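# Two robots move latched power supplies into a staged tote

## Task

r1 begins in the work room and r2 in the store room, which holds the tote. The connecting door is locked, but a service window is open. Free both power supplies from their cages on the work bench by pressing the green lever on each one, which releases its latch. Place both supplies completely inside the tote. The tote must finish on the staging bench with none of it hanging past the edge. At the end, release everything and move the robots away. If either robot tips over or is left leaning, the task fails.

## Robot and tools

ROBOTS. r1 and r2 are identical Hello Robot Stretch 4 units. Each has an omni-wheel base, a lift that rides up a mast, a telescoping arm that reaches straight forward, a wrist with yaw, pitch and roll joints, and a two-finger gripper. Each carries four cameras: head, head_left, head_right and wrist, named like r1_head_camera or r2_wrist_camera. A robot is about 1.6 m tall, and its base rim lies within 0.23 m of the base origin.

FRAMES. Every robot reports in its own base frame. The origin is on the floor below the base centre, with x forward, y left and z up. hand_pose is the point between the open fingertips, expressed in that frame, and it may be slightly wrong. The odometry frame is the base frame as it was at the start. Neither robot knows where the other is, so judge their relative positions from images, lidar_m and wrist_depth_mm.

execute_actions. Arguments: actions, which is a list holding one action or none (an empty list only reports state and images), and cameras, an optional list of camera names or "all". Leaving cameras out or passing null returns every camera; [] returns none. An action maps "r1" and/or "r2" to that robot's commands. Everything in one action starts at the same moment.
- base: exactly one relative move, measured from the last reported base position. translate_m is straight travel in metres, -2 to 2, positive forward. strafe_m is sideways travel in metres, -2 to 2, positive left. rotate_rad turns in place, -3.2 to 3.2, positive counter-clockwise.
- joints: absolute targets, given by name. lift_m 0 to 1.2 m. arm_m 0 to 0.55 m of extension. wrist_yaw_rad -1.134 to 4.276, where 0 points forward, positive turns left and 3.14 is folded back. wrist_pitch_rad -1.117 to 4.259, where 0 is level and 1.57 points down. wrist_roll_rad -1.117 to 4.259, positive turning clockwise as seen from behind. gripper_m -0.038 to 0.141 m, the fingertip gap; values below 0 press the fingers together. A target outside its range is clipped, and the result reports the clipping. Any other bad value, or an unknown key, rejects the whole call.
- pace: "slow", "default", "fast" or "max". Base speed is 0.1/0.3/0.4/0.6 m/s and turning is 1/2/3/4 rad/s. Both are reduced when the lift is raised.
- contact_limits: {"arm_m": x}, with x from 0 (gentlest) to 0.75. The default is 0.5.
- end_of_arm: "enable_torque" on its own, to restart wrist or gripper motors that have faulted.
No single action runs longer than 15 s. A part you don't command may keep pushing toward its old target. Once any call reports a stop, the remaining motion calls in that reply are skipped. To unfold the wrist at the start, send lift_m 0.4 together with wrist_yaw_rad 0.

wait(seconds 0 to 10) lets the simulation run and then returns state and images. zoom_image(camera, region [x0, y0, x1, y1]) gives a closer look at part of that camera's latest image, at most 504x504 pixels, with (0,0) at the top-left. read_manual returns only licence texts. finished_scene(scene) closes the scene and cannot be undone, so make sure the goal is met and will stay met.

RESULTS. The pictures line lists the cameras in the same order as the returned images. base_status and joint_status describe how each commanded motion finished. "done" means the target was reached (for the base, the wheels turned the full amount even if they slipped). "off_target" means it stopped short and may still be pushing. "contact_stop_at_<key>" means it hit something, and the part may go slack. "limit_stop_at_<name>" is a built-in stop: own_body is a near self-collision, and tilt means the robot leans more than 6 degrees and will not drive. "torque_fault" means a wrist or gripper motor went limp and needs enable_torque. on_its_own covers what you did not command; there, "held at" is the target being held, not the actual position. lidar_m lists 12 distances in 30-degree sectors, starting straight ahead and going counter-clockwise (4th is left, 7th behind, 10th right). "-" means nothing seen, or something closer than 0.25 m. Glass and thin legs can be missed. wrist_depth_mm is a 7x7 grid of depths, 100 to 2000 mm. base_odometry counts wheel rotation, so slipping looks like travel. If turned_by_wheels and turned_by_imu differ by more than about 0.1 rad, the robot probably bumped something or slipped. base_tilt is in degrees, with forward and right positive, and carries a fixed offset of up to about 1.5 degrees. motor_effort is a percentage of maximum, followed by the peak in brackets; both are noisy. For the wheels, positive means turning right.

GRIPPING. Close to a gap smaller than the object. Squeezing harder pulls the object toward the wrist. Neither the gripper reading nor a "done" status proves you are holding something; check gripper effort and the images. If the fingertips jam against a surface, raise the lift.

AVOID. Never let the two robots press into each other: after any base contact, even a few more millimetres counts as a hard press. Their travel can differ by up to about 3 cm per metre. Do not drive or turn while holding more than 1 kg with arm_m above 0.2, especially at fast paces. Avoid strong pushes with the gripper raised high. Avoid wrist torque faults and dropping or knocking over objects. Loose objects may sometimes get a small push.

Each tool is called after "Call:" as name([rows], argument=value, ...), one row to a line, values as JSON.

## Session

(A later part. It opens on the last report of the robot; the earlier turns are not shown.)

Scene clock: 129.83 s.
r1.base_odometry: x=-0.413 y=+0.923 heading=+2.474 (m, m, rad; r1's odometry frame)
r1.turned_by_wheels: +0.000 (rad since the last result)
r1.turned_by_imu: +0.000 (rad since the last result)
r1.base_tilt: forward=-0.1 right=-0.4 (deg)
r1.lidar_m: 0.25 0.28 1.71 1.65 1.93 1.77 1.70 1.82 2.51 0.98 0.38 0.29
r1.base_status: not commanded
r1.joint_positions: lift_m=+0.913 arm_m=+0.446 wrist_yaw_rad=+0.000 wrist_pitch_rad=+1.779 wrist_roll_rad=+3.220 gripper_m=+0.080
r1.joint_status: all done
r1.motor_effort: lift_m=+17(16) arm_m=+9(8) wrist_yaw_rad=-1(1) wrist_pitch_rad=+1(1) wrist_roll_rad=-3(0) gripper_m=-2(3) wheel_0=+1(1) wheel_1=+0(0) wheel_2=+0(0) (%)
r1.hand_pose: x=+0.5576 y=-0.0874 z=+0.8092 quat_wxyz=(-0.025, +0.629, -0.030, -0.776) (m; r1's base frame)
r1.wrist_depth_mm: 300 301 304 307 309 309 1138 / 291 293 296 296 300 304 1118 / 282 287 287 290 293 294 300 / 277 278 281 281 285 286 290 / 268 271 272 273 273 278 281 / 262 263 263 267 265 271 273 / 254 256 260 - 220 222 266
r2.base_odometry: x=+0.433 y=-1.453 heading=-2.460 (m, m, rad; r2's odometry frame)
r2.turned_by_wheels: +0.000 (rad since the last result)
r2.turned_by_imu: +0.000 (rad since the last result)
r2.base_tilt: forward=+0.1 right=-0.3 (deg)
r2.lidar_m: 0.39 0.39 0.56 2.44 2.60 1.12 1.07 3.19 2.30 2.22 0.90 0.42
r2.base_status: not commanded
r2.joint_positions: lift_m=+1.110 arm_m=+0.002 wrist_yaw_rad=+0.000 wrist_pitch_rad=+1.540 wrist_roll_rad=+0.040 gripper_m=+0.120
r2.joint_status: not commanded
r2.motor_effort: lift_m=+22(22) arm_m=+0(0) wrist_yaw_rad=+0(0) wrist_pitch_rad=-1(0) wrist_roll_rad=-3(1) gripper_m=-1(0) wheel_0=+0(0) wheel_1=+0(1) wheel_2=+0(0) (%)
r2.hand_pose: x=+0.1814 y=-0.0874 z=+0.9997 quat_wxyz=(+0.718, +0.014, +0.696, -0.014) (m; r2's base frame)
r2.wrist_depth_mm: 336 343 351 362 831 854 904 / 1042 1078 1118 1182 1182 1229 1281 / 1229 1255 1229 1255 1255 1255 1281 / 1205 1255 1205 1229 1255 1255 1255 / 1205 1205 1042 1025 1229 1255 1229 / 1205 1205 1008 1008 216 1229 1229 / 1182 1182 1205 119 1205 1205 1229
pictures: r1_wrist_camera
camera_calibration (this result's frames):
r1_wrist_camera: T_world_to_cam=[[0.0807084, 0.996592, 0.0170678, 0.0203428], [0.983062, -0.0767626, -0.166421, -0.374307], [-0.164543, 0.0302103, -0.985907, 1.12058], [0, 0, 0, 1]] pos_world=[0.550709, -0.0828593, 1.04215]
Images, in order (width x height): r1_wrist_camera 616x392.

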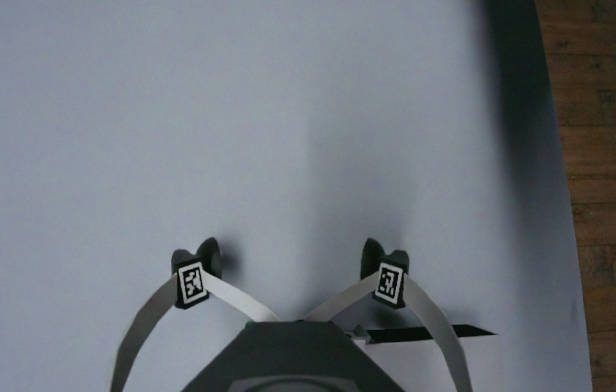

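Call:
execute_actions([
  {"r1":{"joints":{"arm_m":0.468,"lift_m":0.909},"pace":"slow"}},
], cameras=["r1_wrist_camera"])

Call:
zoom_image(camera="r1_wrist_camera", region=[150, 220, 450, 392])

Scene clock: 131.13 s.
r1.base_odometry: x=-0.413 y=+0.923 heading=+2.474 (m, m, rad; r1's odometry frame)
r1.turned_by_wheels: +0.000 (rad since the last result)
r1.turned_by_imu: +0.000 (rad since the last result)
r1.base_tilt: forward=+0.0 right=-0.3 (deg)
r1.lidar_m: 0.25 0.28 1.71 1.65 1.95 1.79 1.69 1.80 2.51 0.98 0.39 0.26
r1.base_status: not commanded
r1.joint_positions: lift_m=+0.909 arm_m=+0.466 wrist_yaw_rad=+0.000 wrist_pitch_rad=+1.779 wrist_roll_rad=+3.220 gripper_m=+0.080
r1.joint_status: all done
r1.motor_effort: lift_m=+17(16) arm_m=+9(8) wrist_yaw_rad=-2(1) wrist_pitch_rad=+0(1) wrist_roll_rad=+0(1) gripper_m=-2(1) wheel_0=+1(1) wheel_1=+0(0) wheel_2=+0(0) (%)
r1.hand_pose: x=+0.5776 y=-0.0874 z=+0.8052 quat_wxyz=(-0.025, +0.629, -0.030, -0.776) (m; r1's base frame)
r1.wrist_depth_mm: 296 296 300 304 304 307 1138 / 287 289 291 294 297 301 1118 / 279 281 285 287 289 290 296 / 271 274 276 277 281 282 286 / 264 267 270 271 272 276 278 / 258 257 225 218 220 266 268 / 252 253 256 - 216 218 264
r2.base_odometry: x=+0.433 y=-1.453 heading=-2.460 (m, m, rad; r2's odometry frame)
r2.turned_by_wheels: +0.000 (rad since the last result)
r2.turned_by_imu: +0.000 (rad since the last result)
r2.base_tilt: forward=+0.1 right=-0.3 (deg)
r2.lidar_m: 0.38 0.42 0.57 2.41 2.60 1.11 1.08 3.21 2.33 2.20 0.90 0.39
r2.base_status: not commanded
r2.joint_positions: lift_m=+1.110 arm_m=+0.002 wrist_yaw_rad=+0.000 wrist_pitch_rad=+1.540 wrist_roll_rad=+0.040 gripper_m=+0.120
r2.joint_status: not commanded
r2.motor_effort: lift_m=+22(22) arm_m=+0(1) wrist_yaw_rad=+0(0) wrist_pitch_rad=-2(1) wrist_roll_rad=+0(0) gripper_m=-1(1) wheel_0=+0(0) wheel_1=+0(0) wheel_2=+0(0) (%)
r2.hand_pose: x=+0.1814 y=-0.0874 z=+0.9997 quat_wxyz=(+0.718, +0.014, +0.696, -0.014) (m; r2's base frame)
r2.wrist_depth_mm: 336 343 349 359 842 866 891 / 1042 1060 1118 1160 1182 1229 1281 / 1229 1229 1229 1281 1255 1255 1255 / 1229 1255 1229 1229 1255 1255 1229 / 1205 1205 1042 1025 1229 1255 1229 / 1205 1205 1008 1025 215 1229 1229 / 1182 1182 1205 119 1229 1229 1205
pictures: r1_wrist_camera
camera_calibration (this result's frames):
r1_wrist_camera: T_world_to_cam=[[0.0807084, 0.996592, 0.0170678, 0.0188002], [0.983062, -0.0767625, -0.166421, -0.394585], [-0.164543, 0.0302103, -0.985907, 1.11994], [0, 0, 0, 1]] pos_world=[0.570664, -0.0828593, 1.03817]
Images, in order (width x height): r1_wrist_camera 616x392.

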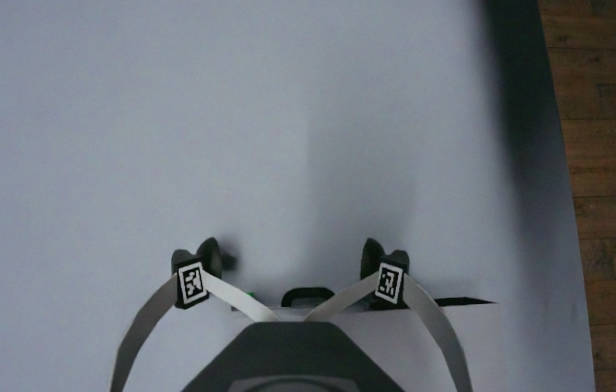

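Region (150, 220, 450, 392) of r1_wrist_camera's 616x392 image, scaled by 1.680; it fills the top 289 rows of this view, and the rest is white.

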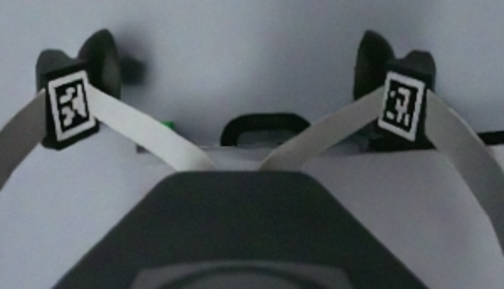

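Call:
execute_actions([
  {"r1":{"joints":{"arm_m":0.471,"lift_m":0.903,"gripper_m":0.035},"pace":"slow"}},
], cameras=["r1_wrist_camera"])

Call:
zoom_image(camera="r1_wrist_camera", region=[150, 220, 450, 392])

Scene clock: 133.27 s.
r1.base_odometry: x=-0.413 y=+0.923 heading=+2.474 (m, m, rad; r1's odometry frame)
r1.turned_by_wheels: +0.000 (rad since the last result)
r1.turned_by_imu: +0.000 (rad since the last result)
r1.base_tilt: forward=+0.0 right=-0.4 (deg)
r1.lidar_m: 0.26 0.27 1.71 1.67 1.93 1.78 1.71 1.80 2.54 0.96 0.36 0.26
r1.base_status: not commanded
r1.joint_positions: lift_m=+0.903 arm_m=+0.469 wrist_yaw_rad=-0.001 wrist_pitch_rad=+1.780 wrist_roll_rad=+3.220 gripper_m=+0.035
r1.joint_status: all done
r1.motor_effort: lift_m=+17(19) arm_m=+9(9) wrist_yaw_rad=+1(2) wrist_pitch_rad=-1(1) wrist_roll_rad=-1(0) gripper_m=-8(9) wheel_0=+1(2) wheel_1=+1(1) wheel_2=+1(0) (%)
r1.hand_pose: x=+0.5803 y=-0.0874 z=+0.7993 quat_wxyz=(-0.025, +0.629, -0.031, -0.777) (m; r1's base frame)
r1.wrist_depth_mm: 287 291 291 296 300 301 1118 / 281 282 283 287 290 294 1118 / 273 274 276 279 281 283 287 / 265 267 271 270 273 277 281 / 257 259 263 264 266 268 271 / 251 252 209 211 191 258 264 / 245 247 251 - 210 211 256
r2.base_odometry: x=+0.433 y=-1.453 heading=-2.460 (m, m, rad; r2's odometry frame)
r2.turned_by_wheels: +0.000 (rad since the last result)
r2.turned_by_imu: +0.001 (rad since the last result)
r2.base_tilt: forward=+0.1 right=-0.2 (deg)
r2.lidar_m: 0.39 0.41 0.55 2.43 2.63 1.11 1.07 3.20 2.32 2.22 0.89 0.40
r2.base_status: not commanded
r2.joint_positions: lift_m=+1.110 arm_m=+0.002 wrist_yaw_rad=+0.000 wrist_pitch_rad=+1.540 wrist_roll_rad=+0.040 gripper_m=+0.120
r2.joint_status: not commanded
r2.motor_effort: lift_m=+22(22) arm_m=-1(1) wrist_yaw_rad=+0(0) wrist_pitch_rad=-1(1) wrist_roll_rad=-2(0) gripper_m=+0(1) wheel_0=+0(0) wheel_1=+0(0) wheel_2=+0(0) (%)
r2.hand_pose: x=+0.1814 y=-0.0874 z=+0.9997 quat_wxyz=(+0.718, +0.014, +0.696, -0.014) (m; r2's base frame)
r2.wrist_depth_mm: 336 342 351 362 831 866 891 / 1042 1078 1118 1182 1160 1229 1255 / 1255 1255 1229 1229 1229 1229 1255 / 1255 1229 1205 1229 1229 1229 1281 / 1205 1229 1042 1008 1229 1229 1229 / 1205 1205 1008 1008 216 1229 1229 / 1205 1182 1182 119 1229 1205 1229
pictures: r1_wrist_camera
camera_calibration (this result's frames):
r1_wrist_camera: T_world_to_cam=[[0.0815469, 0.996524, 0.0170021, 0.0181956], [0.982863, -0.0775759, -0.167221, -0.39754], [-0.165321, 0.0303471, -0.985773, 1.11484], [0, 0, 0, 1]] pos_world=[0.57355, -0.082804, 1.03219]
Images, in order (width x height): r1_wrist_camera 616x392.

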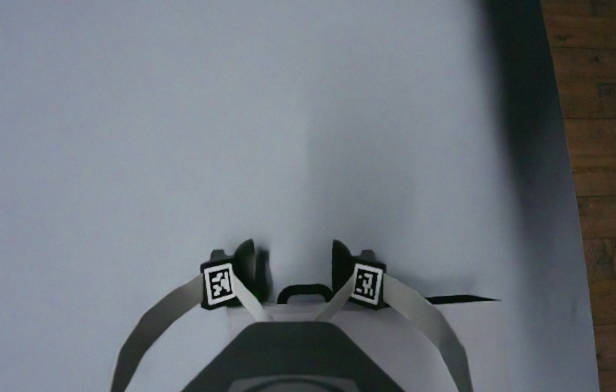

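Region (150, 220, 450, 392) of r1_wrist_camera's 616x392 image, scaled by 1.680; it fills the top 289 rows of this view, and the rest is white.

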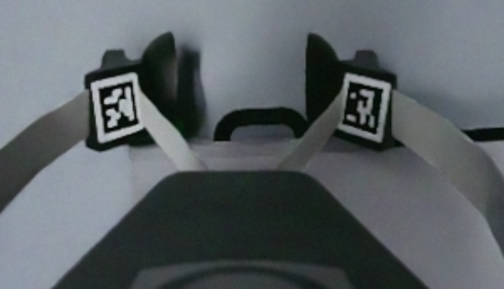

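Call:
execute_actions([
  {"r1":{"joints":{"arm_m":0.482,"lift_m":0.894,"gripper_m":0.0},"pace":"slow"}},
], cameras=["r1_wrist_camera","r1_head_camera"])

Call:
zoom_image(camera="r1_wrist_camera", region=[150, 220, 450, 392])

Scene clock: 135.00 s.
r1.base_odometry: x=-0.413 y=+0.923 heading=+2.475 (m, m, rad; r1's odometry frame)
r1.turned_by_wheels: +0.000 (rad since the last result)
r1.turned_by_imu: +0.001 (rad since the last result)
r1.base_tilt: forward=-0.1 right=-0.4 (deg)
r1.lidar_m: 0.25 0.27 1.69 1.66 1.93 1.75 1.71 1.80 2.53 0.94 0.37 0.29
r1.base_status: not commanded
r1.joint_positions: lift_m=+0.894 arm_m=+0.480 wrist_yaw_rad=-0.008 wrist_pitch_rad=+1.798 wrist_roll_rad=+3.219 gripper_m=+0.001
r1.joint_status: all done
r1.on_its_own: wrist_yaw_rad is at rest, and its effort (+20) is outside its rest range (-13 to +13); wrist_pitch_rad is at rest, and its effort (-53) is outside its rest range (-23 to +23)
r1.motor_effort: lift_m=+19(19) arm_m=+13(12) wrist_yaw_rad=+20(21) wrist_pitch_rad=-53(53) wrist_roll_rad=-1(1) gripper_m=-22(23) wheel_0=+5(5) wheel_1=+3(3) wheel_2=-1(1) (%)
r1.hand_pose: x=+0.5848 y=-0.0869 z=+0.7912 quat_wxyz=(-0.027, +0.622, -0.033, -0.782) (m; r1's base frame)
r1.wrist_depth_mm: 281 286 287 291 291 296 1160 / 273 276 277 279 283 286 291 / 265 267 267 271 274 277 279 / 257 258 260 265 265 267 270 / 249 250 252 254 256 258 259 / 241 241 187 202 189 207 251 / 234 235 238 - 200 200 245
r2.base_odometry: x=+0.433 y=-1.453 heading=-2.460 (m, m, rad; r2's odometry frame)
r2.turned_by_wheels: +0.000 (rad since the last result)
r2.turned_by_imu: +0.000 (rad since the last result)
r2.base_tilt: forward=+0.1 right=-0.2 (deg)
r2.lidar_m: 0.39 0.41 0.57 2.42 2.60 1.12 1.07 3.21 2.32 2.22 0.90 0.39
r2.base_status: not commanded
r2.joint_positions: lift_m=+1.110 arm_m=+0.002 wrist_yaw_rad=+0.000 wrist_pitch_rad=+1.540 wrist_roll_rad=+0.040 gripper_m=+0.120
r2.joint_status: not commanded
r2.motor_effort: lift_m=+22(22) arm_m=+0(1) wrist_yaw_rad=+0(0) wrist_pitch_rad=-1(1) wrist_roll_rad=+1(1) gripper_m=-1(1) wheel_0=+0(0) wheel_1=+0(0) wheel_2=+0(0) (%)
r2.hand_pose: x=+0.1814 y=-0.0874 z=+0.9997 quat_wxyz=(+0.718, +0.014, +0.696, -0.014) (m; r2's base frame)
r2.wrist_depth_mm: 336 342 351 359 831 854 891 / 1042 1060 1118 1138 1182 1205 1255 / 1229 1255 1255 1229 1255 1255 1281 / 1229 1229 1229 1229 1229 1255 1229 / 1229 1205 1042 1008 1229 1255 1255 / 1205 1229 1008 1008 216 1229 1229 / 1205 1205 1182 119 1229 1205 1205
pictures: r1_head_camera, r1_wrist_camera
camera_calibration (this result's frames):
r1_wrist_camera: T_world_to_cam=[[0.0883416, 0.995967, 0.0156577, 0.0145451], [0.979175, -0.0839462, -0.184847, -0.387745], [-0.182787, 0.0316613, -0.982643, 1.11551], [0, 0, 0, 1]] pos_world=[0.582286, -0.0823546, 1.02424]
Images, in order (width x height): r1_head_camera 420x560, r1_wrist_camera 616x392.

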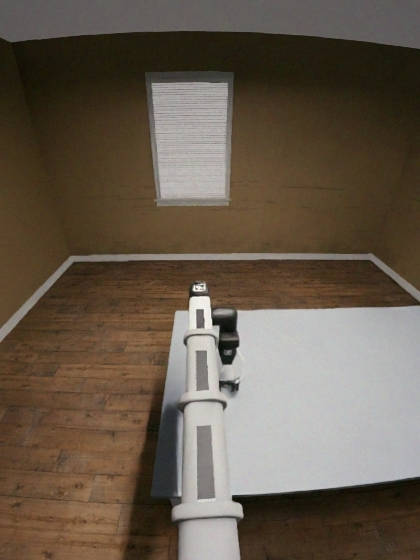

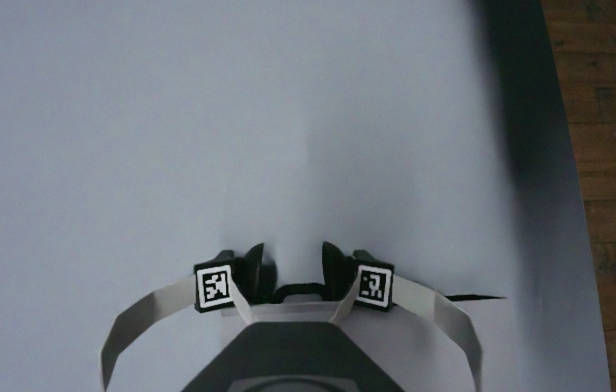

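Region (150, 220, 450, 392) of r1_wrist_camera's 616x392 image, scaled by 1.680; it fills the top 289 rows of this view, and the rest is white.

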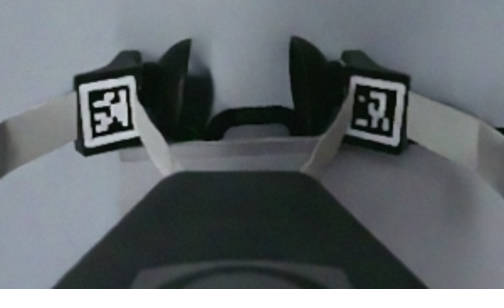

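Call:
execute_actions([
  {"r1":{"joints":{"arm_m":0.466},"pace":"slow"}},
], cameras=["r1_wrist_camera"])

Call:
zoom_image(camera="r1_wrist_camera", region=[150, 220, 450, 392])

Scene clock: 136.27 s.
r1.base_odometry: x=-0.413 y=+0.923 heading=+2.475 (m, m, rad; r1's odometry frame)
r1.turned_by_wheels: +0.000 (rad since the last result)
r1.turned_by_imu: +0.000 (rad since the last result)
r1.base_tilt: forward=+0.0 right=-0.4 (deg)
r1.lidar_m: 0.25 0.28 1.70 1.64 1.93 1.75 1.71 1.80 2.54 1.01 0.36 0.28
r1.base_status: not commanded
r1.joint_positions: lift_m=+0.894 arm_m=+0.468 wrist_yaw_rad=-0.001 wrist_pitch_rad=+1.779 wrist_roll_rad=+3.220 gripper_m=+0.001
r1.joint_status: all done
r1.motor_effort: lift_m=+20(19) arm_m=-9(13) wrist_yaw_rad=+3(21) wrist_pitch_rad=+3(53) wrist_roll_rad=+0(1) gripper_m=-22(23) wheel_0=+5(5) wheel_1=+3(3) wheel_2=+0(1) (%)
r1.hand_pose: x=+0.5789 y=-0.0874 z=+0.7900 quat_wxyz=(-0.025, +0.629, -0.031, -0.776) (m; r1's base frame)
r1.wrist_depth_mm: 277 278 281 286 287 290 1138 / 271 272 274 277 279 283 286 / 262 265 266 268 272 273 276 / 255 256 258 262 264 266 268 / 248 251 251 254 257 258 259 / 242 242 200 204 190 208 253 / 237 236 241 - 201 202 248
r2.base_odometry: x=+0.433 y=-1.453 heading=-2.460 (m, m, rad; r2's odometry frame)
r2.turned_by_wheels: +0.000 (rad since the last result)
r2.turned_by_imu: +0.000 (rad since the last result)
r2.base_tilt: forward=+0.1 right=-0.2 (deg)
r2.lidar_m: 0.38 0.42 0.58 2.42 2.59 1.13 1.06 3.18 2.32 2.22 0.88 0.44
r2.base_status: not commanded
r2.joint_positions: lift_m=+1.110 arm_m=+0.002 wrist_yaw_rad=+0.000 wrist_pitch_rad=+1.540 wrist_roll_rad=+0.040 gripper_m=+0.120
r2.joint_status: not commanded
r2.motor_effort: lift_m=+22(22) arm_m=+0(0) wrist_yaw_rad=+0(0) wrist_pitch_rad=-1(1) wrist_roll_rad=+1(2) gripper_m=-1(1) wheel_0=+0(0) wheel_1=-1(0) wheel_2=+0(0) (%)
r2.hand_pose: x=+0.1814 y=-0.0874 z=+0.9997 quat_wxyz=(+0.718, +0.014, +0.696, -0.014) (m; r2's base frame)
r2.wrist_depth_mm: 336 343 351 362 831 866 891 / 1042 1078 1098 1160 1160 1229 1255 / 1229 1229 1255 1255 1255 1281 1255 / 1229 1229 1229 1255 1255 1255 1255 / 1229 1229 1042 1025 1229 1229 1255 / 1229 1229 991 991 216 1229 1255 / 1205 1205 1205 119 1205 1229 1205
pictures: r1_wrist_camera
camera_calibration (this result's frames):
r1_wrist_camera: T_world_to_cam=[[0.0819266, 0.996491, 0.0171239, 0.0181259], [0.983098, -0.077979, -0.165646, -0.399135], [-0.163729, 0.0304053, -0.986037, 1.10477], [0, 0, 0, 1]] pos_world=[0.571787, -0.0827772, 1.02292]
Images, in order (width x height): r1_wrist_camera 616x392.

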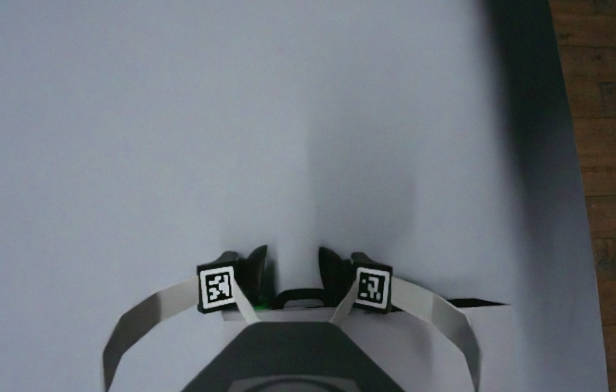

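Region (150, 220, 450, 392) of r1_wrist_camera's 616x392 image, scaled by 1.680; it fills the top 289 rows of this view, and the rest is white.

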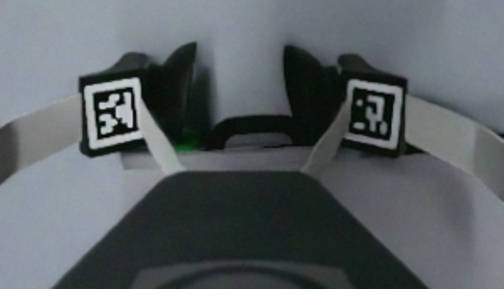

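Call:
execute_actions([
  {"r1":{"joints":{"arm_m":0.40,"gripper_m":0.08,"lift_m":0.92}}},
], cameras=[])

Call:
execute_actions([
  {"r1":{"joints":{"arm_m":0.10,"lift_m":1.0,"wrist_roll_rad":0.28},"base":{"strafe_m":-0.019}}},
], cameras=[])

Call:
execute_actions([
  {"r1":{"joints":{"arm_m":0.115,"lift_m":0.85,"wrist_pitch_rad":0.33,"wrist_yaw_rad":0.07},"pace":"slow"}},
], cameras=[])

Call:
execute_actions([
  {"r1":{"joints":{"lift_m":0.725}}},
], cameras=["r1_wrist_camera"])

Scene clock: 140.17 s.
r1.base_odometry: x=-0.413 y=+0.923 heading=+2.474 (m, m, rad; r1's odometry frame)
r1.turned_by_wheels: -0.001 (rad since the last result)
r1.turned_by_imu: +0.000 (rad since the last result)
r1.base_tilt: forward=-0.1 right=-0.4 (deg)
r1.lidar_m: 0.26 0.26 1.70 1.66 1.94 1.77 1.69 1.81 2.52 0.94 0.36 0.27
r1.base_status: not commanded
r1.joint_positions: lift_m=+0.920 arm_m=+0.402 wrist_yaw_rad=+0.000 wrist_pitch_rad=+1.779 wrist_roll_rad=+3.220 gripper_m=+0.080
r1.joint_status: all done
r1.motor_effort: lift_m=+23(25) arm_m=-9(10) wrist_yaw_rad=+0(5) wrist_pitch_rad=+2(20) wrist_roll_rad=+2(3) gripper_m=-2(22) wheel_0=+1(7) wheel_1=+1(4) wheel_2=+1(4) (%)
r1.hand_pose: x=+0.5127 y=-0.0874 z=+0.8157 quat_wxyz=(-0.025, +0.629, -0.030, -0.776) (m; r1's base frame)
r1.wrist_depth_mm: 304 309 310 314 317 320 1182 / 300 298 303 304 307 310 1138 / 290 293 294 297 300 301 1098 / 282 283 287 289 291 294 298 / 274 278 278 282 282 286 289 / 266 270 270 273 272 278 279 / 260 263 265 - 272 271 272
r2.base_odometry: x=+0.433 y=-1.453 heading=-2.460 (m, m, rad; r2's odometry frame)
r2.turned_by_wheels: +0.000 (rad since the last result)
r2.turned_by_imu: +0.001 (rad since the last result)
r2.base_tilt: forward=+0.2 right=-0.2 (deg)
r2.lidar_m: 0.39 0.39 0.56 2.41 2.60 1.13 1.05 3.20 2.31 2.22 0.91 0.43
r2.base_status: not commanded
r2.joint_positions: lift_m=+1.110 arm_m=+0.002 wrist_yaw_rad=+0.000 wrist_pitch_rad=+1.540 wrist_roll_rad=+0.040 gripper_m=+0.120
r2.joint_status: not commanded
r2.motor_effort: lift_m=+22(22) arm_m=-1(1) wrist_yaw_rad=+0(0) wrist_pitch_rad=-1(1) wrist_roll_rad=+0(3) gripper_m=+0(2) wheel_0=+0(0) wheel_1=+0(0) wheel_2=+0(0) (%)
r2.hand_pose: x=+0.1814 y=-0.0874 z=+0.9997 quat_wxyz=(+0.718, +0.014, +0.696, -0.014) (m; r2's base frame)
r2.wrist_depth_mm: 336 342 351 359 842 866 904 / 1042 1078 1118 1160 1160 1229 1255 / 1229 1229 1255 1255 1255 1281 1255 / 1205 1229 1255 1229 1229 1281 1255 / 1205 1229 1025 1008 1229 1229 1229 / 1205 1205 1008 1025 216 1229 1255 / 1182 1205 1205 119 1229 1205 1205
pictures: none
No camera images: the call's "cameras" was empty. Leave "cameras" out to get every camera's image.

Scene clock: 142.47 s.
r1.base_odometry: x=-0.401 y=+0.938 heading=+2.474 (m, m, rad; r1's odometry frame)
r1.turned_by_wheels: +0.000 (rad since the last result)
r1.turned_by_imu: +0.000 (rad since the last result)
r1.base_tilt: forward=+0.0 right=-0.4 (deg)
r1.lidar_m: 0.25 0.28 1.73 1.67 1.91 1.78 1.70 1.81 2.51 0.97 0.38 0.28
r1.base_status: done
r1.joint_positions: lift_m=+1.000 arm_m=+0.102 wrist_yaw_rad=+0.000 wrist_pitch_rad=+1.780 wrist_roll_rad=+0.280 gripper_m=+0.080
r1.joint_status: all done
r1.motor_effort: lift_m=+23(24) arm_m=-9(11) wrist_yaw_rad=-1(1) wrist_pitch_rad=+0(0) wrist_roll_rad=-1(6) gripper_m=-1(3) wheel_0=-2(8) wheel_1=+2(5) wheel_2=+0(1) (%)
r1.hand_pose: x=+0.2126 y=-0.0874 z=+0.8958 quat_wxyz=(+0.623, +0.088, +0.769, -0.109) (m; r1's base frame)
r1.wrist_depth_mm: 294 303 307 315 324 327 336 / 306 312 320 329 334 343 1138 / 315 325 332 917 1138 1138 1182 / 1078 1078 904 917 1160 1205 1229 / 1098 1138 904 960 1182 1281 1308 / 1138 1160 976 976 1255 1281 1366 / 1255 1229 1255 - 1336 1366 1397
r2.base_odometry: x=+0.433 y=-1.453 heading=-2.460 (m, m, rad; r2's odometry frame)
r2.turned_by_wheels: +0.000 (rad since the last result)
r2.turned_by_imu: +0.001 (rad since the last result)
r2.base_tilt: forward=+0.1 right=-0.2 (deg)
r2.lidar_m: 0.37 0.40 0.59 2.42 2.62 1.16 1.06 3.18 2.29 2.23 0.90 0.41
r2.base_status: not commanded
r2.joint_positions: lift_m=+1.110 arm_m=+0.002 wrist_yaw_rad=+0.000 wrist_pitch_rad=+1.540 wrist_roll_rad=+0.040 gripper_m=+0.120
r2.joint_status: not commanded
r2.motor_effort: lift_m=+21(22) arm_m=+0(1) wrist_yaw_rad=+0(0) wrist_pitch_rad=-1(1) wrist_roll_rad=+1(1) gripper_m=+0(0) wheel_0=+0(0) wheel_1=+0(0) wheel_2=+0(0) (%)
r2.hand_pose: x=+0.1814 y=-0.0874 z=+0.9997 quat_wxyz=(+0.718, +0.014, +0.696, -0.014) (m; r2's base frame)
r2.wrist_depth_mm: 336 342 349 362 831 866 891 / 1042 1060 1118 1160 1160 1205 1281 / 1229 1229 1255 1255 1281 1255 1255 / 1229 1229 1255 1229 1255 1255 1255 / 1205 1205 1025 1008 1229 1229 1255 / 1205 1205 1008 1025 215 1229 1229 / 1205 1205 1205 119 1229 1229 1205
pictures: none
No camera images: the call's "cameras" was empty. Leave "cameras" out to get every camera's image.

Scene clock: 144.50 s.
r1.base_odometry: x=-0.401 y=+0.938 heading=+2.474 (m, m, rad; r1's odometry frame)
r1.turned_by_wheels: +0.000 (rad since the last result)
r1.turned_by_imu: +0.000 (rad since the last result)
r1.base_tilt: forward=-0.1 right=-0.4 (deg)
r1.lidar_m: 0.27 0.28 1.73 1.68 1.91 1.78 1.71 1.82 2.49 0.99 0.36 0.26
r1.base_status: not commanded
r1.joint_positions: lift_m=+0.850 arm_m=+0.113 wrist_yaw_rad=+0.070 wrist_pitch_rad=+0.333 wrist_roll_rad=+0.280 gripper_m=+0.080
r1.joint_status: all done
r1.motor_effort: lift_m=+17(22) arm_m=+9(9) wrist_yaw_rad=-2(0) wrist_pitch_rad=-8(12) wrist_roll_rad=-1(2) gripper_m=-1(0) wheel_0=-2(2) wheel_1=+1(2) wheel_2=+1(0) (%)
r1.hand_pose: x=+0.5625 y=-0.0681 z=+0.9343 quat_wxyz=(+0.977, +0.132, +0.169, +0.011) (m; r1's base frame)
r1.wrist_depth_mm: - - - - - - - / - - - - - - - / - - - - - - - / - - - 732 634 569 521 / - - 473 459 477 452 424 / - 1808 366 355 340 370 351 / 1618 418 349 - 338 314 301
r2.base_odometry: x=+0.433 y=-1.453 heading=-2.460 (m, m, rad; r2's odometry frame)
r2.turned_by_wheels: +0.000 (rad since the last result)
r2.turned_by_imu: +0.000 (rad since the last result)
r2.base_tilt: forward=+0.1 right=-0.2 (deg)
r2.lidar_m: 0.38 0.42 0.57 2.42 2.61 1.14 1.06 3.17 2.33 2.21 0.93 0.42
r2.base_status: not commanded
r2.joint_positions: lift_m=+1.110 arm_m=+0.002 wrist_yaw_rad=+0.000 wrist_pitch_rad=+1.540 wrist_roll_rad=+0.040 gripper_m=+0.120
r2.joint_status: not commanded
r2.motor_effort: lift_m=+22(22) arm_m=+0(1) wrist_yaw_rad=+0(0) wrist_pitch_rad=-1(1) wrist_roll_rad=+0(0) gripper_m=-1(1) wheel_0=+0(0) wheel_1=+0(1) wheel_2=+0(0) (%)
r2.hand_pose: x=+0.1814 y=-0.0874 z=+0.9997 quat_wxyz=(+0.718, +0.014, +0.696, -0.014) (m; r2's base frame)
r2.wrist_depth_mm: 336 343 351 359 831 866 891 / 1042 1060 1118 1160 1160 1229 1281 / 1229 1229 1229 1255 1255 1229 1255 / 1229 1205 1229 1229 1255 1255 1229 / 1229 1255 1025 1025 1229 1229 1255 / 1229 1229 991 1008 215 1229 1255 / 1182 1182 1205 119 1205 1205 1229
pictures: none
No camera images: the call's "cameras" was empty. Leave "cameras" out to get every camera's image.

Scene clock: 146.07 s.
r1.base_odometry: x=-0.401 y=+0.938 heading=+2.474 (m, m, rad; r1's odometry frame)
r1.turned_by_wheels: +0.000 (rad since the last result)
r1.turned_by_imu: +0.000 (rad since the last result)
r1.base_tilt: forward=-0.1 right=-0.4 (deg)
r1.lidar_m: 0.26 0.28 1.72 1.68 1.96 1.78 1.72 1.82 2.51 0.93 0.38 0.29
r1.base_status: not commanded
r1.joint_positions: lift_m=+0.725 arm_m=+0.113 wrist_yaw_rad=+0.070 wrist_pitch_rad=+0.332 wrist_roll_rad=+0.280 gripper_m=+0.080
r1.joint_status: all done
r1.motor_effort: lift_m=+17(17) arm_m=+9(8) wrist_yaw_rad=-2(2) wrist_pitch_rad=-7(6) wrist_roll_rad=-1(2) gripper_m=+0(2) wheel_0=-2(2) wheel_1=+1(1) wheel_2=+0(0) (%)
r1.hand_pose: x=+0.5625 y=-0.0681 z=+0.8093 quat_wxyz=(+0.977, +0.132, +0.169, +0.011) (m; r1's base frame)
r1.wrist_depth_mm: - - - - - - - / - - - - - - 597 / - - - 512 521 442 402 / - - 349 315 368 329 301 / - 347 267 271 274 259 245 / 1708 283 249 242 214 215 202 / 258 233 232 - 198 180 178
r2.base_odometry: x=+0.433 y=-1.453 heading=-2.460 (m, m, rad; r2's odometry frame)
r2.turned_by_wheels: +0.000 (rad since the last result)
r2.turned_by_imu: +0.000 (rad since the last result)
r2.base_tilt: forward=+0.1 right=-0.2 (deg)
r2.lidar_m: 0.37 0.41 0.58 2.47 2.64 1.12 1.07 3.20 2.29 2.21 0.91 0.42
r2.base_status: not commanded
r2.joint_positions: lift_m=+1.110 arm_m=+0.002 wrist_yaw_rad=+0.000 wrist_pitch_rad=+1.540 wrist_roll_rad=+0.040 gripper_m=+0.120
r2.joint_status: not commanded
r2.motor_effort: lift_m=+22(22) arm_m=+0(0) wrist_yaw_rad=+0(0) wrist_pitch_rad=-1(1) wrist_roll_rad=+2(1) gripper_m=+0(0) wheel_0=+0(0) wheel_1=+0(0) wheel_2=+0(0) (%)
r2.hand_pose: x=+0.1814 y=-0.0874 z=+0.9997 quat_wxyz=(+0.718, +0.014, +0.696, -0.014) (m; r2's base frame)
r2.wrist_depth_mm: 336 343 349 362 831 866 891 / 1025 1060 1118 1160 1160 1205 1281 / 1229 1255 1255 1229 1255 1255 1255 / 1229 1229 1229 1255 1255 1229 1255 / 1229 1229 1042 1008 1255 1229 1255 / 1205 1205 991 1008 215 1229 1229 / 1182 1205 1229 119 1229 1229 1229
pictures: r1_wrist_camera
camera_calibration (this result's frames):
r1_wrist_camera: T_world_to_cam=[[-0.053541, -0.967235, -0.248174, 0.157094], [-0.370392, 0.250038, -0.89459, 0.99529], [0.927331, 0.0440245, -0.371643, 0.0105135], [0, 0, 0, 1]] pos_world=[0.367308, -0.0973762, 0.93327]
Images, in order (width x height): r1_wrist_camera 616x392.

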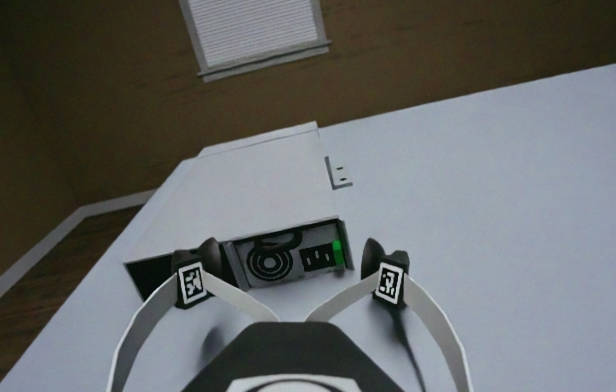

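Call:
execute_actions([
  {"r1":{"joints":{"arm_m":0.136,"gripper_m":0.033,"lift_m":0.724}}},
], cameras=["r1_wrist_camera"])

Call:
zoom_image(camera="r1_wrist_camera", region=[190, 210, 410, 340])

Scene clock: 147.47 s.
r1.base_odometry: x=-0.401 y=+0.938 heading=+2.474 (m, m, rad; r1's odometry frame)
r1.turned_by_wheels: +0.000 (rad since the last result)
r1.turned_by_imu: +0.000 (rad since the last result)
r1.base_tilt: forward=-0.1 right=-0.4 (deg)
r1.lidar_m: 0.26 0.27 1.74 1.66 1.97 1.74 1.71 1.83 2.50 0.95 0.35 0.27
r1.base_status: not commanded
r1.joint_positions: lift_m=+0.724 arm_m=+0.134 wrist_yaw_rad=+0.068 wrist_pitch_rad=+0.335 wrist_roll_rad=+0.280 gripper_m=+0.033
r1.joint_status: all done
r1.motor_effort: lift_m=+18(17) arm_m=+9(11) wrist_yaw_rad=+7(20) wrist_pitch_rad=-15(17) wrist_roll_rad=-1(2) gripper_m=-8(17) wheel_0=+0(2) wheel_1=+1(3) wheel_2=-3(4) (%)
r1.hand_pose: x=+0.5830 y=-0.0688 z=+0.8075 quat_wxyz=(+0.977, +0.132, +0.170, +0.010) (m; r1's base frame)
r1.wrist_depth_mm: - - - - - - - / - - - - - - 580 / - - - 496 508 436 392 / - - 338 310 359 324 297 / - 306 250 246 276 255 243 / 1618 271 196 237 196 211 199 / 253 230 229 - 194 178 175
r2.base_odometry: x=+0.433 y=-1.453 heading=-2.460 (m, m, rad; r2's odometry frame)
r2.turned_by_wheels: +0.000 (rad since the last result)
r2.turned_by_imu: +0.000 (rad since the last result)
r2.base_tilt: forward=+0.1 right=-0.3 (deg)
r2.lidar_m: 0.39 0.39 0.54 2.42 2.61 1.12 1.07 3.19 2.30 2.23 0.86 0.41
r2.base_status: not commanded
r2.joint_positions: lift_m=+1.110 arm_m=+0.002 wrist_yaw_rad=+0.000 wrist_pitch_rad=+1.540 wrist_roll_rad=+0.040 gripper_m=+0.120
r2.joint_status: not commanded
r2.motor_effort: lift_m=+22(22) arm_m=+0(0) wrist_yaw_rad=+0(0) wrist_pitch_rad=-1(2) wrist_roll_rad=-1(1) gripper_m=+0(1) wheel_0=+0(0) wheel_1=-1(0) wheel_2=+0(0) (%)
r2.hand_pose: x=+0.1814 y=-0.0874 z=+0.9997 quat_wxyz=(+0.718, +0.014, +0.696, -0.014) (m; r2's base frame)
r2.wrist_depth_mm: 336 342 351 359 831 866 904 / 1025 1078 1138 1182 1160 1229 1281 / 1205 1255 1255 1255 1255 1281 1255 / 1229 1229 1229 1255 1229 1229 1255 / 1205 1205 1042 1008 1229 1229 1255 / 1205 1205 991 1025 215 1229 1229 / 1205 1205 1205 119 1205 1229 1255
pictures: r1_wrist_camera
camera_calibration (this result's frames):
r1_wrist_camera: T_world_to_cam=[[-0.05637, -0.967236, -0.247542, 0.158242], [-0.372223, 0.250421, -0.893722, 1.00186], [0.92643, 0.0417619, -0.374144, -0.00675897], [0, 0, 0, 1]] pos_world=[0.388098, -0.0975476, 0.932028]
Images, in order (width x height): r1_wrist_camera 616x392.

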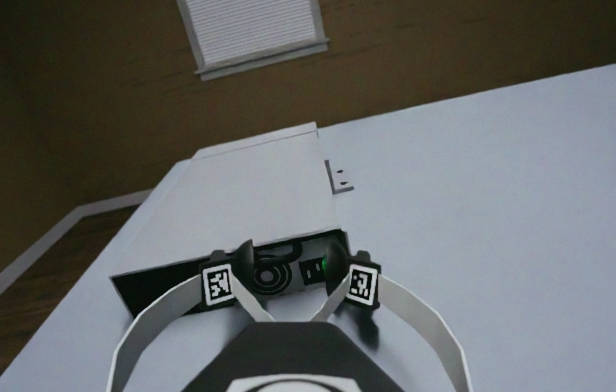

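Region (190, 210, 410, 340) of r1_wrist_camera's 616x392 image, scaled by 2.291; it fills the top 298 rows of this view, and the rest is white.

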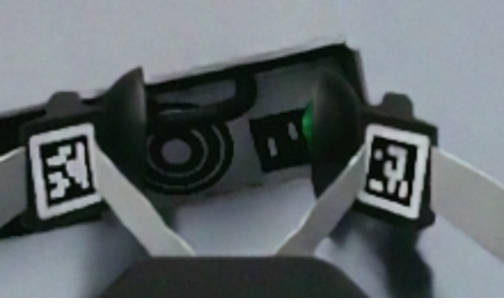

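Call:
execute_actions([
  {"r1":{"joints":{"arm_m":0.150,"gripper_m":0.0,"lift_m":0.720}}},
], cameras=[])

Call:
execute_actions([
  {"r1":{"joints":{"arm_m":0.163,"gripper_m":-0.038,"lift_m":0.716}}},
], cameras=["r1_wrist_camera"])

Call:
zoom_image(camera="r1_wrist_camera", region=[190, 210, 410, 340])

Scene clock: 148.77 s.
r1.base_odometry: x=-0.401 y=+0.938 heading=+2.474 (m, m, rad; r1's odometry frame)
r1.turned_by_wheels: +0.000 (rad since the last result)
r1.turned_by_imu: +0.008 (rad since the last result)
r1.base_tilt: forward=+0.0 right=-0.3 (deg)
r1.lidar_m: 0.25 0.29 1.74 1.66 1.95 1.76 1.73 1.84 2.51 0.98 0.37 0.28
r1.base_status: not commanded
r1.joint_positions: lift_m=+0.720 arm_m=+0.147 wrist_yaw_rad=+0.062 wrist_pitch_rad=+0.337 wrist_roll_rad=+0.279 gripper_m=+0.001
r1.joint_status: all done
r1.on_its_own: wrist_yaw_rad is at rest, and its effort (+21) is outside its rest range (-13 to +13)
r1.motor_effort: lift_m=+16(17) arm_m=+14(22) wrist_yaw_rad=+21(30) wrist_pitch_rad=-22(26) wrist_roll_rad=-1(3) gripper_m=-20(22) wheel_0=+1(4) wheel_1=+2(5) wheel_2=-9(11) (%)
r1.hand_pose: x=+0.5955 y=-0.0703 z=+0.8030 quat_wxyz=(+0.976, +0.132, +0.170, +0.007) (m; r1's base frame)
r1.wrist_depth_mm: - - - - - - - / - - - - - - 564 / - - - 455 488 421 382 / - - 322 291 349 314 287 / - 287 239 234 268 250 236 / 946 169 198 235 191 203 194 / 244 223 222 - 189 173 -
r2.base_odometry: x=+0.433 y=-1.453 heading=-2.460 (m, m, rad; r2's odometry frame)
r2.turned_by_wheels: +0.000 (rad since the last result)
r2.turned_by_imu: +0.000 (rad since the last result)
r2.base_tilt: forward=+0.1 right=-0.2 (deg)
r2.lidar_m: 0.38 0.42 0.57 2.47 2.62 1.10 1.06 3.19 2.31 2.20 0.91 0.42
r2.base_status: not commanded
r2.joint_positions: lift_m=+1.110 arm_m=+0.002 wrist_yaw_rad=+0.000 wrist_pitch_rad=+1.540 wrist_roll_rad=+0.040 gripper_m=+0.120
r2.joint_status: not commanded
r2.motor_effort: lift_m=+22(22) arm_m=+0(0) wrist_yaw_rad=+0(0) wrist_pitch_rad=-1(1) wrist_roll_rad=-1(0) gripper_m=+0(2) wheel_0=+0(0) wheel_1=+0(0) wheel_2=+0(0) (%)
r2.hand_pose: x=+0.1814 y=-0.0874 z=+0.9997 quat_wxyz=(+0.718, +0.014, +0.696, -0.014) (m; r2's base frame)
r2.wrist_depth_mm: 336 343 351 362 831 866 891 / 1042 1060 1098 1160 1182 1205 1281 / 1229 1229 1229 1255 1255 1255 1255 / 1229 1229 1229 1229 1255 1255 1281 / 1205 1205 1042 1008 1255 1255 1229 / 1229 1229 991 991 215 1229 1229 / 1182 1205 1205 119 1205 1205 1229
pictures: none
No camera images: the call's "cameras" was empty. Leave "cameras" out to get every camera's image.

Scene clock: 149.90 s.
r1.base_odometry: x=-0.401 y=+0.938 heading=+2.473 (m, m, rad; r1's odometry frame)
r1.turned_by_wheels: -0.001 (rad since the last result)
r1.turned_by_imu: +0.007 (rad since the last result)
r1.base_tilt: forward=-0.1 right=-0.3 (deg)
r1.lidar_m: 0.26 0.27 1.71 1.63 1.92 1.75 1.69 1.82 2.51 0.98 0.38 0.28
r1.base_status: not commanded
r1.joint_positions: lift_m=+0.716 arm_m=+0.160 wrist_yaw_rad=+0.056 wrist_pitch_rad=+0.337 wrist_roll_rad=+0.279 gripper_m=-0.037
r1.joint_status: all done
r1.on_its_own: wrist_yaw_rad is at rest, and its effort (+39) is outside its rest range (-13 to +13)
r1.motor_effort: lift_m=+15(16) arm_m=+16(18) wrist_yaw_rad=+39(50) wrist_pitch_rad=-22(27) wrist_roll_rad=+2(2) gripper_m=-24(24) wheel_0=-2(2) wheel_1=+2(3) wheel_2=-13(14) (%)
r1.hand_pose: x=+0.6077 y=-0.0720 z=+0.7991 quat_wxyz=(+0.976, +0.132, +0.170, +0.004) (m; r1's base frame)
r1.wrist_depth_mm: - - - - - - - / - - - - - - 564 / - - - 436 477 415 377 / - - 314 278 342 306 283 / - 272 229 222 258 244 229 / 315 169 199 229 180 189 190 / 236 224 216 - 186 170 -
r2.base_odometry: x=+0.433 y=-1.453 heading=-2.460 (m, m, rad; r2's odometry frame)
r2.turned_by_wheels: +0.000 (rad since the last result)
r2.turned_by_imu: +0.000 (rad since the last result)
r2.base_tilt: forward=+0.1 right=-0.2 (deg)
r2.lidar_m: 0.39 0.40 0.60 2.42 2.62 1.13 1.06 3.18 2.32 2.21 0.91 0.41
r2.base_status: not commanded
r2.joint_positions: lift_m=+1.110 arm_m=+0.002 wrist_yaw_rad=+0.000 wrist_pitch_rad=+1.540 wrist_roll_rad=+0.040 gripper_m=+0.120
r2.joint_status: not commanded
r2.motor_effort: lift_m=+22(22) arm_m=-1(0) wrist_yaw_rad=+0(0) wrist_pitch_rad=+0(1) wrist_roll_rad=-1(1) gripper_m=+0(1) wheel_0=+0(0) wheel_1=+0(0) wheel_2=+0(0) (%)
r2.hand_pose: x=+0.1814 y=-0.0874 z=+0.9997 quat_wxyz=(+0.718, +0.014, +0.696, -0.014) (m; r2's base frame)
r2.wrist_depth_mm: 336 343 351 359 831 866 904 / 1060 1060 1098 1160 1182 1255 1255 / 1229 1255 1229 1255 1255 1281 1255 / 1255 1229 1229 1255 1255 1255 1255 / 1205 1205 1042 1025 1205 1255 1229 / 1205 1205 991 991 216 1229 1229 / 1205 1205 1182 119 1229 1205 1229
pictures: r1_wrist_camera
camera_calibration (this result's frames):
r1_wrist_camera: T_world_to_cam=[[-0.0678191, -0.966764, -0.24651, 0.160602], [-0.371434, 0.253784, -0.893102, 1.00356], [0.925979, 0.030993, -0.376301, -0.0314535], [0, 0, 0, 1]] pos_world=[0.412774, -0.0984477, 0.924035]
Images, in order (width x height): r1_wrist_camera 616x392.

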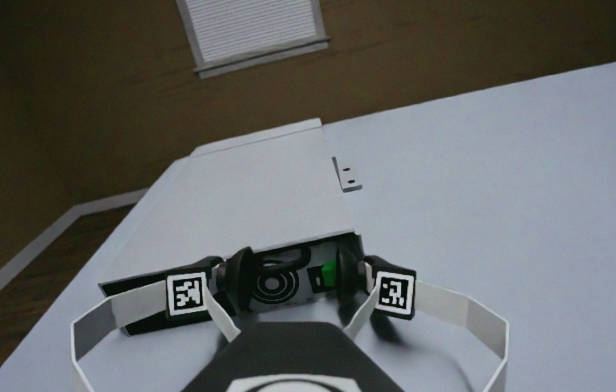

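Region (190, 210, 410, 340) of r1_wrist_camera's 616x392 image, scaled by 2.291; it fills the top 298 rows of this view, and the rest is white.

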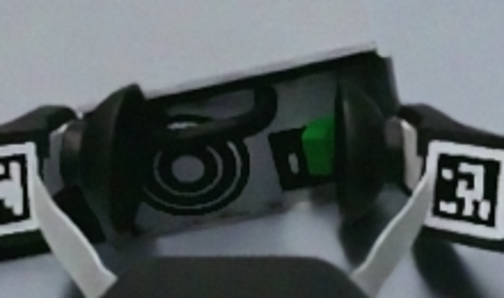

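Call:
execute_actions([
  {"r1":{"base":{"strafe_m":-0.008},"joints":{"arm_m":0.154},"pace":"slow"}},
], cameras=["r1_wrist_camera"])

Call:
zoom_image(camera="r1_wrist_camera", region=[190, 210, 410, 340])

Scene clock: 150.93 s.
r1.base_odometry: x=-0.396 y=+0.944 heading=+2.473 (m, m, rad; r1's odometry frame)
r1.turned_by_wheels: +0.000 (rad since the last result)
r1.turned_by_imu: +0.000 (rad since the last result)
r1.base_tilt: forward=-0.1 right=-0.4 (deg)
r1.lidar_m: 0.26 0.28 1.72 1.68 1.96 1.78 1.70 1.82 2.49 0.95 0.38 0.29
r1.base_status: done
r1.joint_positions: lift_m=+0.716 arm_m=+0.155 wrist_yaw_rad=+0.066 wrist_pitch_rad=+0.335 wrist_roll_rad=+0.279 gripper_m=-0.037
r1.joint_status: all done
r1.motor_effort: lift_m=+16(16) arm_m=-5(15) wrist_yaw_rad=+11(40) wrist_pitch_rad=-17(23) wrist_roll_rad=+1(2) gripper_m=-30(28) wheel_0=+2(7) wheel_1=+0(3) wheel_2=-6(13) (%)
r1.hand_pose: x=+0.6034 y=-0.0694 z=+0.7996 quat_wxyz=(+0.977, +0.132, +0.170, +0.009) (m; r1's base frame)
r1.wrist_depth_mm: - - - - - - - / - - - - - - 559 / - - - 445 480 418 377 / - - 315 283 342 307 285 / - 273 231 226 263 243 229 / 319 171 192 230 183 190 190 / 237 225 218 - 186 170 -
r2.base_odometry: x=+0.433 y=-1.453 heading=-2.460 (m, m, rad; r2's odometry frame)
r2.turned_by_wheels: +0.000 (rad since the last result)
r2.turned_by_imu: +0.000 (rad since the last result)
r2.base_tilt: forward=+0.1 right=-0.2 (deg)
r2.lidar_m: 0.40 0.42 0.56 2.43 2.59 1.13 1.06 3.19 2.30 2.23 0.90 0.41
r2.base_status: not commanded
r2.joint_positions: lift_m=+1.110 arm_m=+0.002 wrist_yaw_rad=+0.000 wrist_pitch_rad=+1.540 wrist_roll_rad=+0.040 gripper_m=+0.120
r2.joint_status: not commanded
r2.motor_effort: lift_m=+22(22) arm_m=-1(1) wrist_yaw_rad=+0(0) wrist_pitch_rad=-1(0) wrist_roll_rad=-2(0) gripper_m=-1(1) wheel_0=+0(0) wheel_1=-1(0) wheel_2=+0(0) (%)
r2.hand_pose: x=+0.1814 y=-0.0874 z=+0.9997 quat_wxyz=(+0.718, +0.014, +0.696, -0.014) (m; r2's base frame)
r2.wrist_depth_mm: 336 342 351 362 831 866 891 / 1042 1098 1138 1160 1160 1229 1281 / 1229 1229 1229 1255 1255 1281 1255 / 1229 1229 1205 1229 1255 1255 1255 / 1205 1205 1042 1008 1229 1229 1255 / 1205 1205 1025 1008 215 1229 1229 / 1205 1205 1205 119 1229 1229 1229
pictures: r1_wrist_camera
camera_calibration (this result's frames):
r1_wrist_camera: T_world_to_cam=[[-0.0581474, -0.967354, -0.246669, 0.157229], [-0.372025, 0.250286, -0.893842, 1.00244], [0.9264, 0.0397924, -0.374434, -0.0284422], [0, 0, 0, 1]] pos_world=[0.408425, -0.0976693, 0.924158]
Images, in order (width x height): r1_wrist_camera 616x392.

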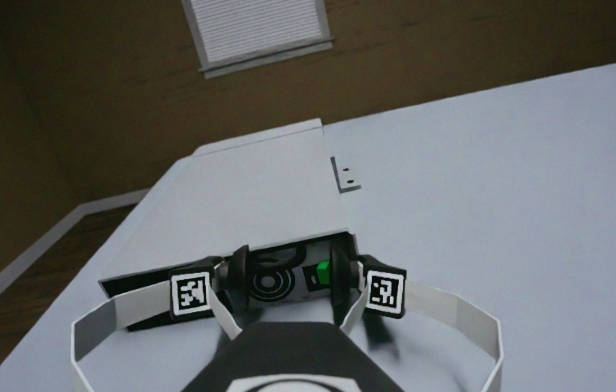

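Region (190, 210, 410, 340) of r1_wrist_camera's 616x392 image, scaled by 2.291; it fills the top 298 rows of this view, and the rest is white.

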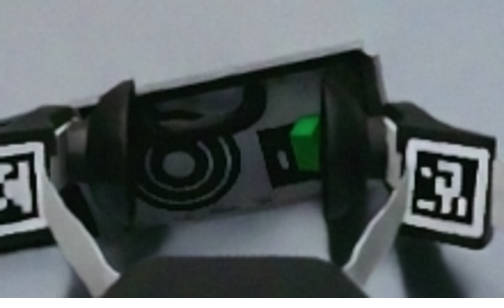

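Call:
execute_actions([
  {"r1":{"base":{"strafe_m":-0.011},"joints":{"arm_m":0.146,"wrist_yaw_rad":0.11},"pace":"slow"}},
], cameras=["r1_wrist_camera"])

Call:
zoom_image(camera="r1_wrist_camera", region=[190, 210, 410, 340])

Scene clock: 151.97 s.
r1.base_odometry: x=-0.389 y=+0.952 heading=+2.473 (m, m, rad; r1's odometry frame)
r1.turned_by_wheels: +0.000 (rad since the last result)
r1.turned_by_imu: +0.000 (rad since the last result)
r1.base_tilt: forward=-0.1 right=-0.4 (deg)
r1.lidar_m: 0.27 0.28 1.74 1.68 1.98 1.77 1.71 1.79 2.49 0.95 0.36 0.28
r1.base_status: done
r1.joint_positions: lift_m=+0.716 arm_m=+0.148 wrist_yaw_rad=+0.111 wrist_pitch_rad=+0.332 wrist_roll_rad=+0.279 gripper_m=-0.037
r1.joint_status: all done
r1.motor_effort: lift_m=+17(16) arm_m=-10(10) wrist_yaw_rad=-6(31) wrist_pitch_rad=-6(17) wrist_roll_rad=+3(2) gripper_m=-32(31) wheel_0=+1(4) wheel_1=-2(6) wheel_2=+1(7) (%)
r1.hand_pose: x=+0.5995 y=-0.0565 z=+0.8005 quat_wxyz=(+0.976, +0.128, +0.171, +0.031) (m; r1's base frame)
r1.wrist_depth_mm: - - - - - - - / - - - - - - 574 / - - - 436 496 424 379 / - - 322 279 349 312 287 / - 293 238 229 263 246 232 / 1618 165 202 234 182 193 191 / 243 225 220 - 187 172 -
r2.base_odometry: x=+0.433 y=-1.453 heading=-2.460 (m, m, rad; r2's odometry frame)
r2.turned_by_wheels: +0.000 (rad since the last result)
r2.turned_by_imu: +0.000 (rad since the last result)
r2.base_tilt: forward=+0.1 right=-0.2 (deg)
r2.lidar_m: 0.38 0.39 0.57 2.44 2.60 1.12 1.07 3.18 2.30 2.21 0.90 0.43
r2.base_status: not commanded
r2.joint_positions: lift_m=+1.110 arm_m=+0.002 wrist_yaw_rad=+0.000 wrist_pitch_rad=+1.540 wrist_roll_rad=+0.040 gripper_m=+0.120
r2.joint_status: not commanded
r2.motor_effort: lift_m=+22(22) arm_m=+0(1) wrist_yaw_rad=+0(0) wrist_pitch_rad=-2(1) wrist_roll_rad=+1(1) gripper_m=-1(1) wheel_0=+0(0) wheel_1=+0(0) wheel_2=+0(0) (%)
r2.hand_pose: x=+0.1814 y=-0.0874 z=+0.9997 quat_wxyz=(+0.718, +0.014, +0.696, -0.014) (m; r2's base frame)
r2.wrist_depth_mm: 336 343 351 359 831 866 891 / 1042 1098 1118 1160 1160 1229 1255 / 1229 1229 1229 1255 1229 1281 1255 / 1205 1229 1255 1255 1255 1255 1255 / 1229 1229 1025 1008 1229 1229 1255 / 1205 1205 1008 1008 215 1229 1229 / 1229 1205 1205 119 1205 1205 1229
pictures: r1_wrist_camera
camera_calibration (this result's frames):
r1_wrist_camera: T_world_to_cam=[[-0.0128026, -0.968902, -0.247113, 0.142746], [-0.379865, 0.233318, -0.895134, 1.00338], [0.924953, 0.0824093, -0.371039, -0.0244182], [0, 0, 0, 1]] pos_world=[0.405563, -0.0937884, 0.924376]
Images, in order (width x height): r1_wrist_camera 616x392.

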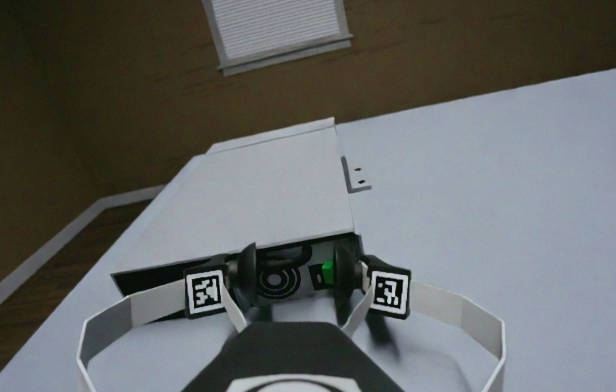

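Region (190, 210, 410, 340) of r1_wrist_camera's 616x392 image, scaled by 2.291; it fills the top 298 rows of this view, and the rest is white.

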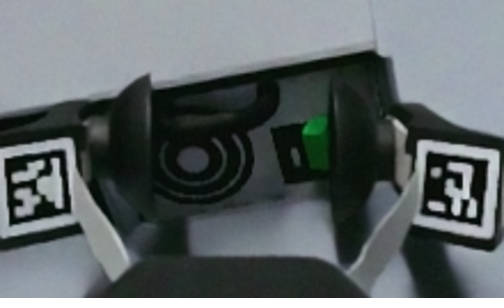

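Call:
execute_actions([
  {"r1":{"base":{"strafe_m":-0.008},"joints":{"arm_m":0.143},"pace":"slow"}},
], cameras=["r1_wrist_camera"])

Call:
zoom_image(camera="r1_wrist_camera", region=[190, 210, 410, 340])

Scene clock: 152.97 s.
r1.base_odometry: x=-0.384 y=+0.958 heading=+2.474 (m, m, rad; r1's odometry frame)
r1.turned_by_wheels: +0.001 (rad since the last result)
r1.turned_by_imu: +0.001 (rad since the last result)
r1.base_tilt: forward=+0.0 right=-0.4 (deg)
r1.lidar_m: 0.25 0.29 1.75 1.69 1.97 1.77 1.70 1.82 2.47 0.97 0.37 0.26
r1.base_status: done
r1.joint_positions: lift_m=+0.716 arm_m=+0.145 wrist_yaw_rad=+0.116 wrist_pitch_rad=+0.331 wrist_roll_rad=+0.279 gripper_m=-0.037
r1.joint_status: all done
r1.on_its_own: wrist_yaw_rad is at rest, and its effort (-18) is outside its rest range (-13 to +13)
r1.motor_effort: lift_m=+17(17) arm_m=-10(10) wrist_yaw_rad=-18(19) wrist_pitch_rad=-5(5) wrist_roll_rad=+1(3) gripper_m=-31(31) wheel_0=+5(7) wheel_1=+1(7) wheel_2=+3(3) (%)
r1.hand_pose: x=+0.5967 y=-0.0553 z=+0.8007 quat_wxyz=(+0.976, +0.127, +0.171, +0.034) (m; r1's base frame)
r1.wrist_depth_mm: - - - - - - - / - - - - - - 574 / - - - 445 492 424 384 / - - 324 290 351 310 289 / - 294 238 232 268 247 232 / 1576 166 197 234 182 196 193 / 242 226 221 - 188 172 -
r2.base_odometry: x=+0.433 y=-1.453 heading=-2.460 (m, m, rad; r2's odometry frame)
r2.turned_by_wheels: +0.000 (rad since the last result)
r2.turned_by_imu: +0.000 (rad since the last result)
r2.base_tilt: forward=+0.1 right=-0.2 (deg)
r2.lidar_m: 0.39 0.40 0.57 2.43 2.61 1.12 1.07 3.19 2.30 2.19 0.90 0.44
r2.base_status: not commanded
r2.joint_positions: lift_m=+1.110 arm_m=+0.002 wrist_yaw_rad=+0.000 wrist_pitch_rad=+1.540 wrist_roll_rad=+0.040 gripper_m=+0.120
r2.joint_status: not commanded
r2.motor_effort: lift_m=+22(22) arm_m=-1(0) wrist_yaw_rad=+0(0) wrist_pitch_rad=-1(1) wrist_roll_rad=+2(2) gripper_m=+0(1) wheel_0=+0(0) wheel_1=+0(1) wheel_2=+0(0) (%)
r2.hand_pose: x=+0.1814 y=-0.0874 z=+0.9997 quat_wxyz=(+0.718, +0.014, +0.696, -0.014) (m; r2's base frame)
r2.wrist_depth_mm: 336 342 349 362 831 866 904 / 1042 1078 1118 1160 1182 1255 1281 / 1255 1255 1255 1255 1255 1281 1255 / 1229 1255 1229 1229 1255 1255 1255 / 1205 1229 1042 1025 1229 1229 1255 / 1205 1205 1008 1008 216 1229 1255 / 1205 1205 1205 119 1205 1229 1205
pictures: r1_wrist_camera
camera_calibration (this result's frames):
r1_wrist_camera: T_world_to_cam=[[-0.00823261, -0.968918, -0.247247, 0.14138], [-0.380253, 0.231714, -0.895386, 1.00255], [0.924846, 0.0866449, -0.370342, -0.0221746], [0, 0, 0, 1]] pos_world=[0.402895, -0.0933978, 0.924413]
Images, in order (width x height): r1_wrist_camera 616x392.

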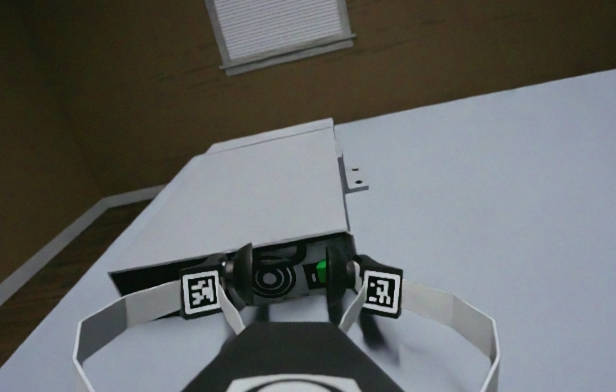

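Region (190, 210, 410, 340) of r1_wrist_camera's 616x392 image, scaled by 2.291; it fills the top 298 rows of this view, and the rest is white.

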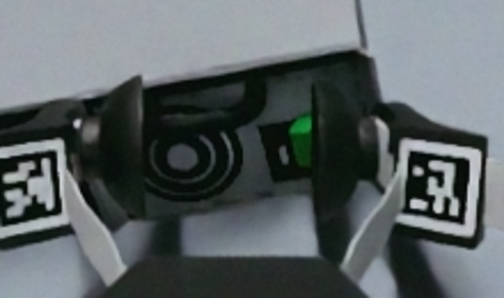

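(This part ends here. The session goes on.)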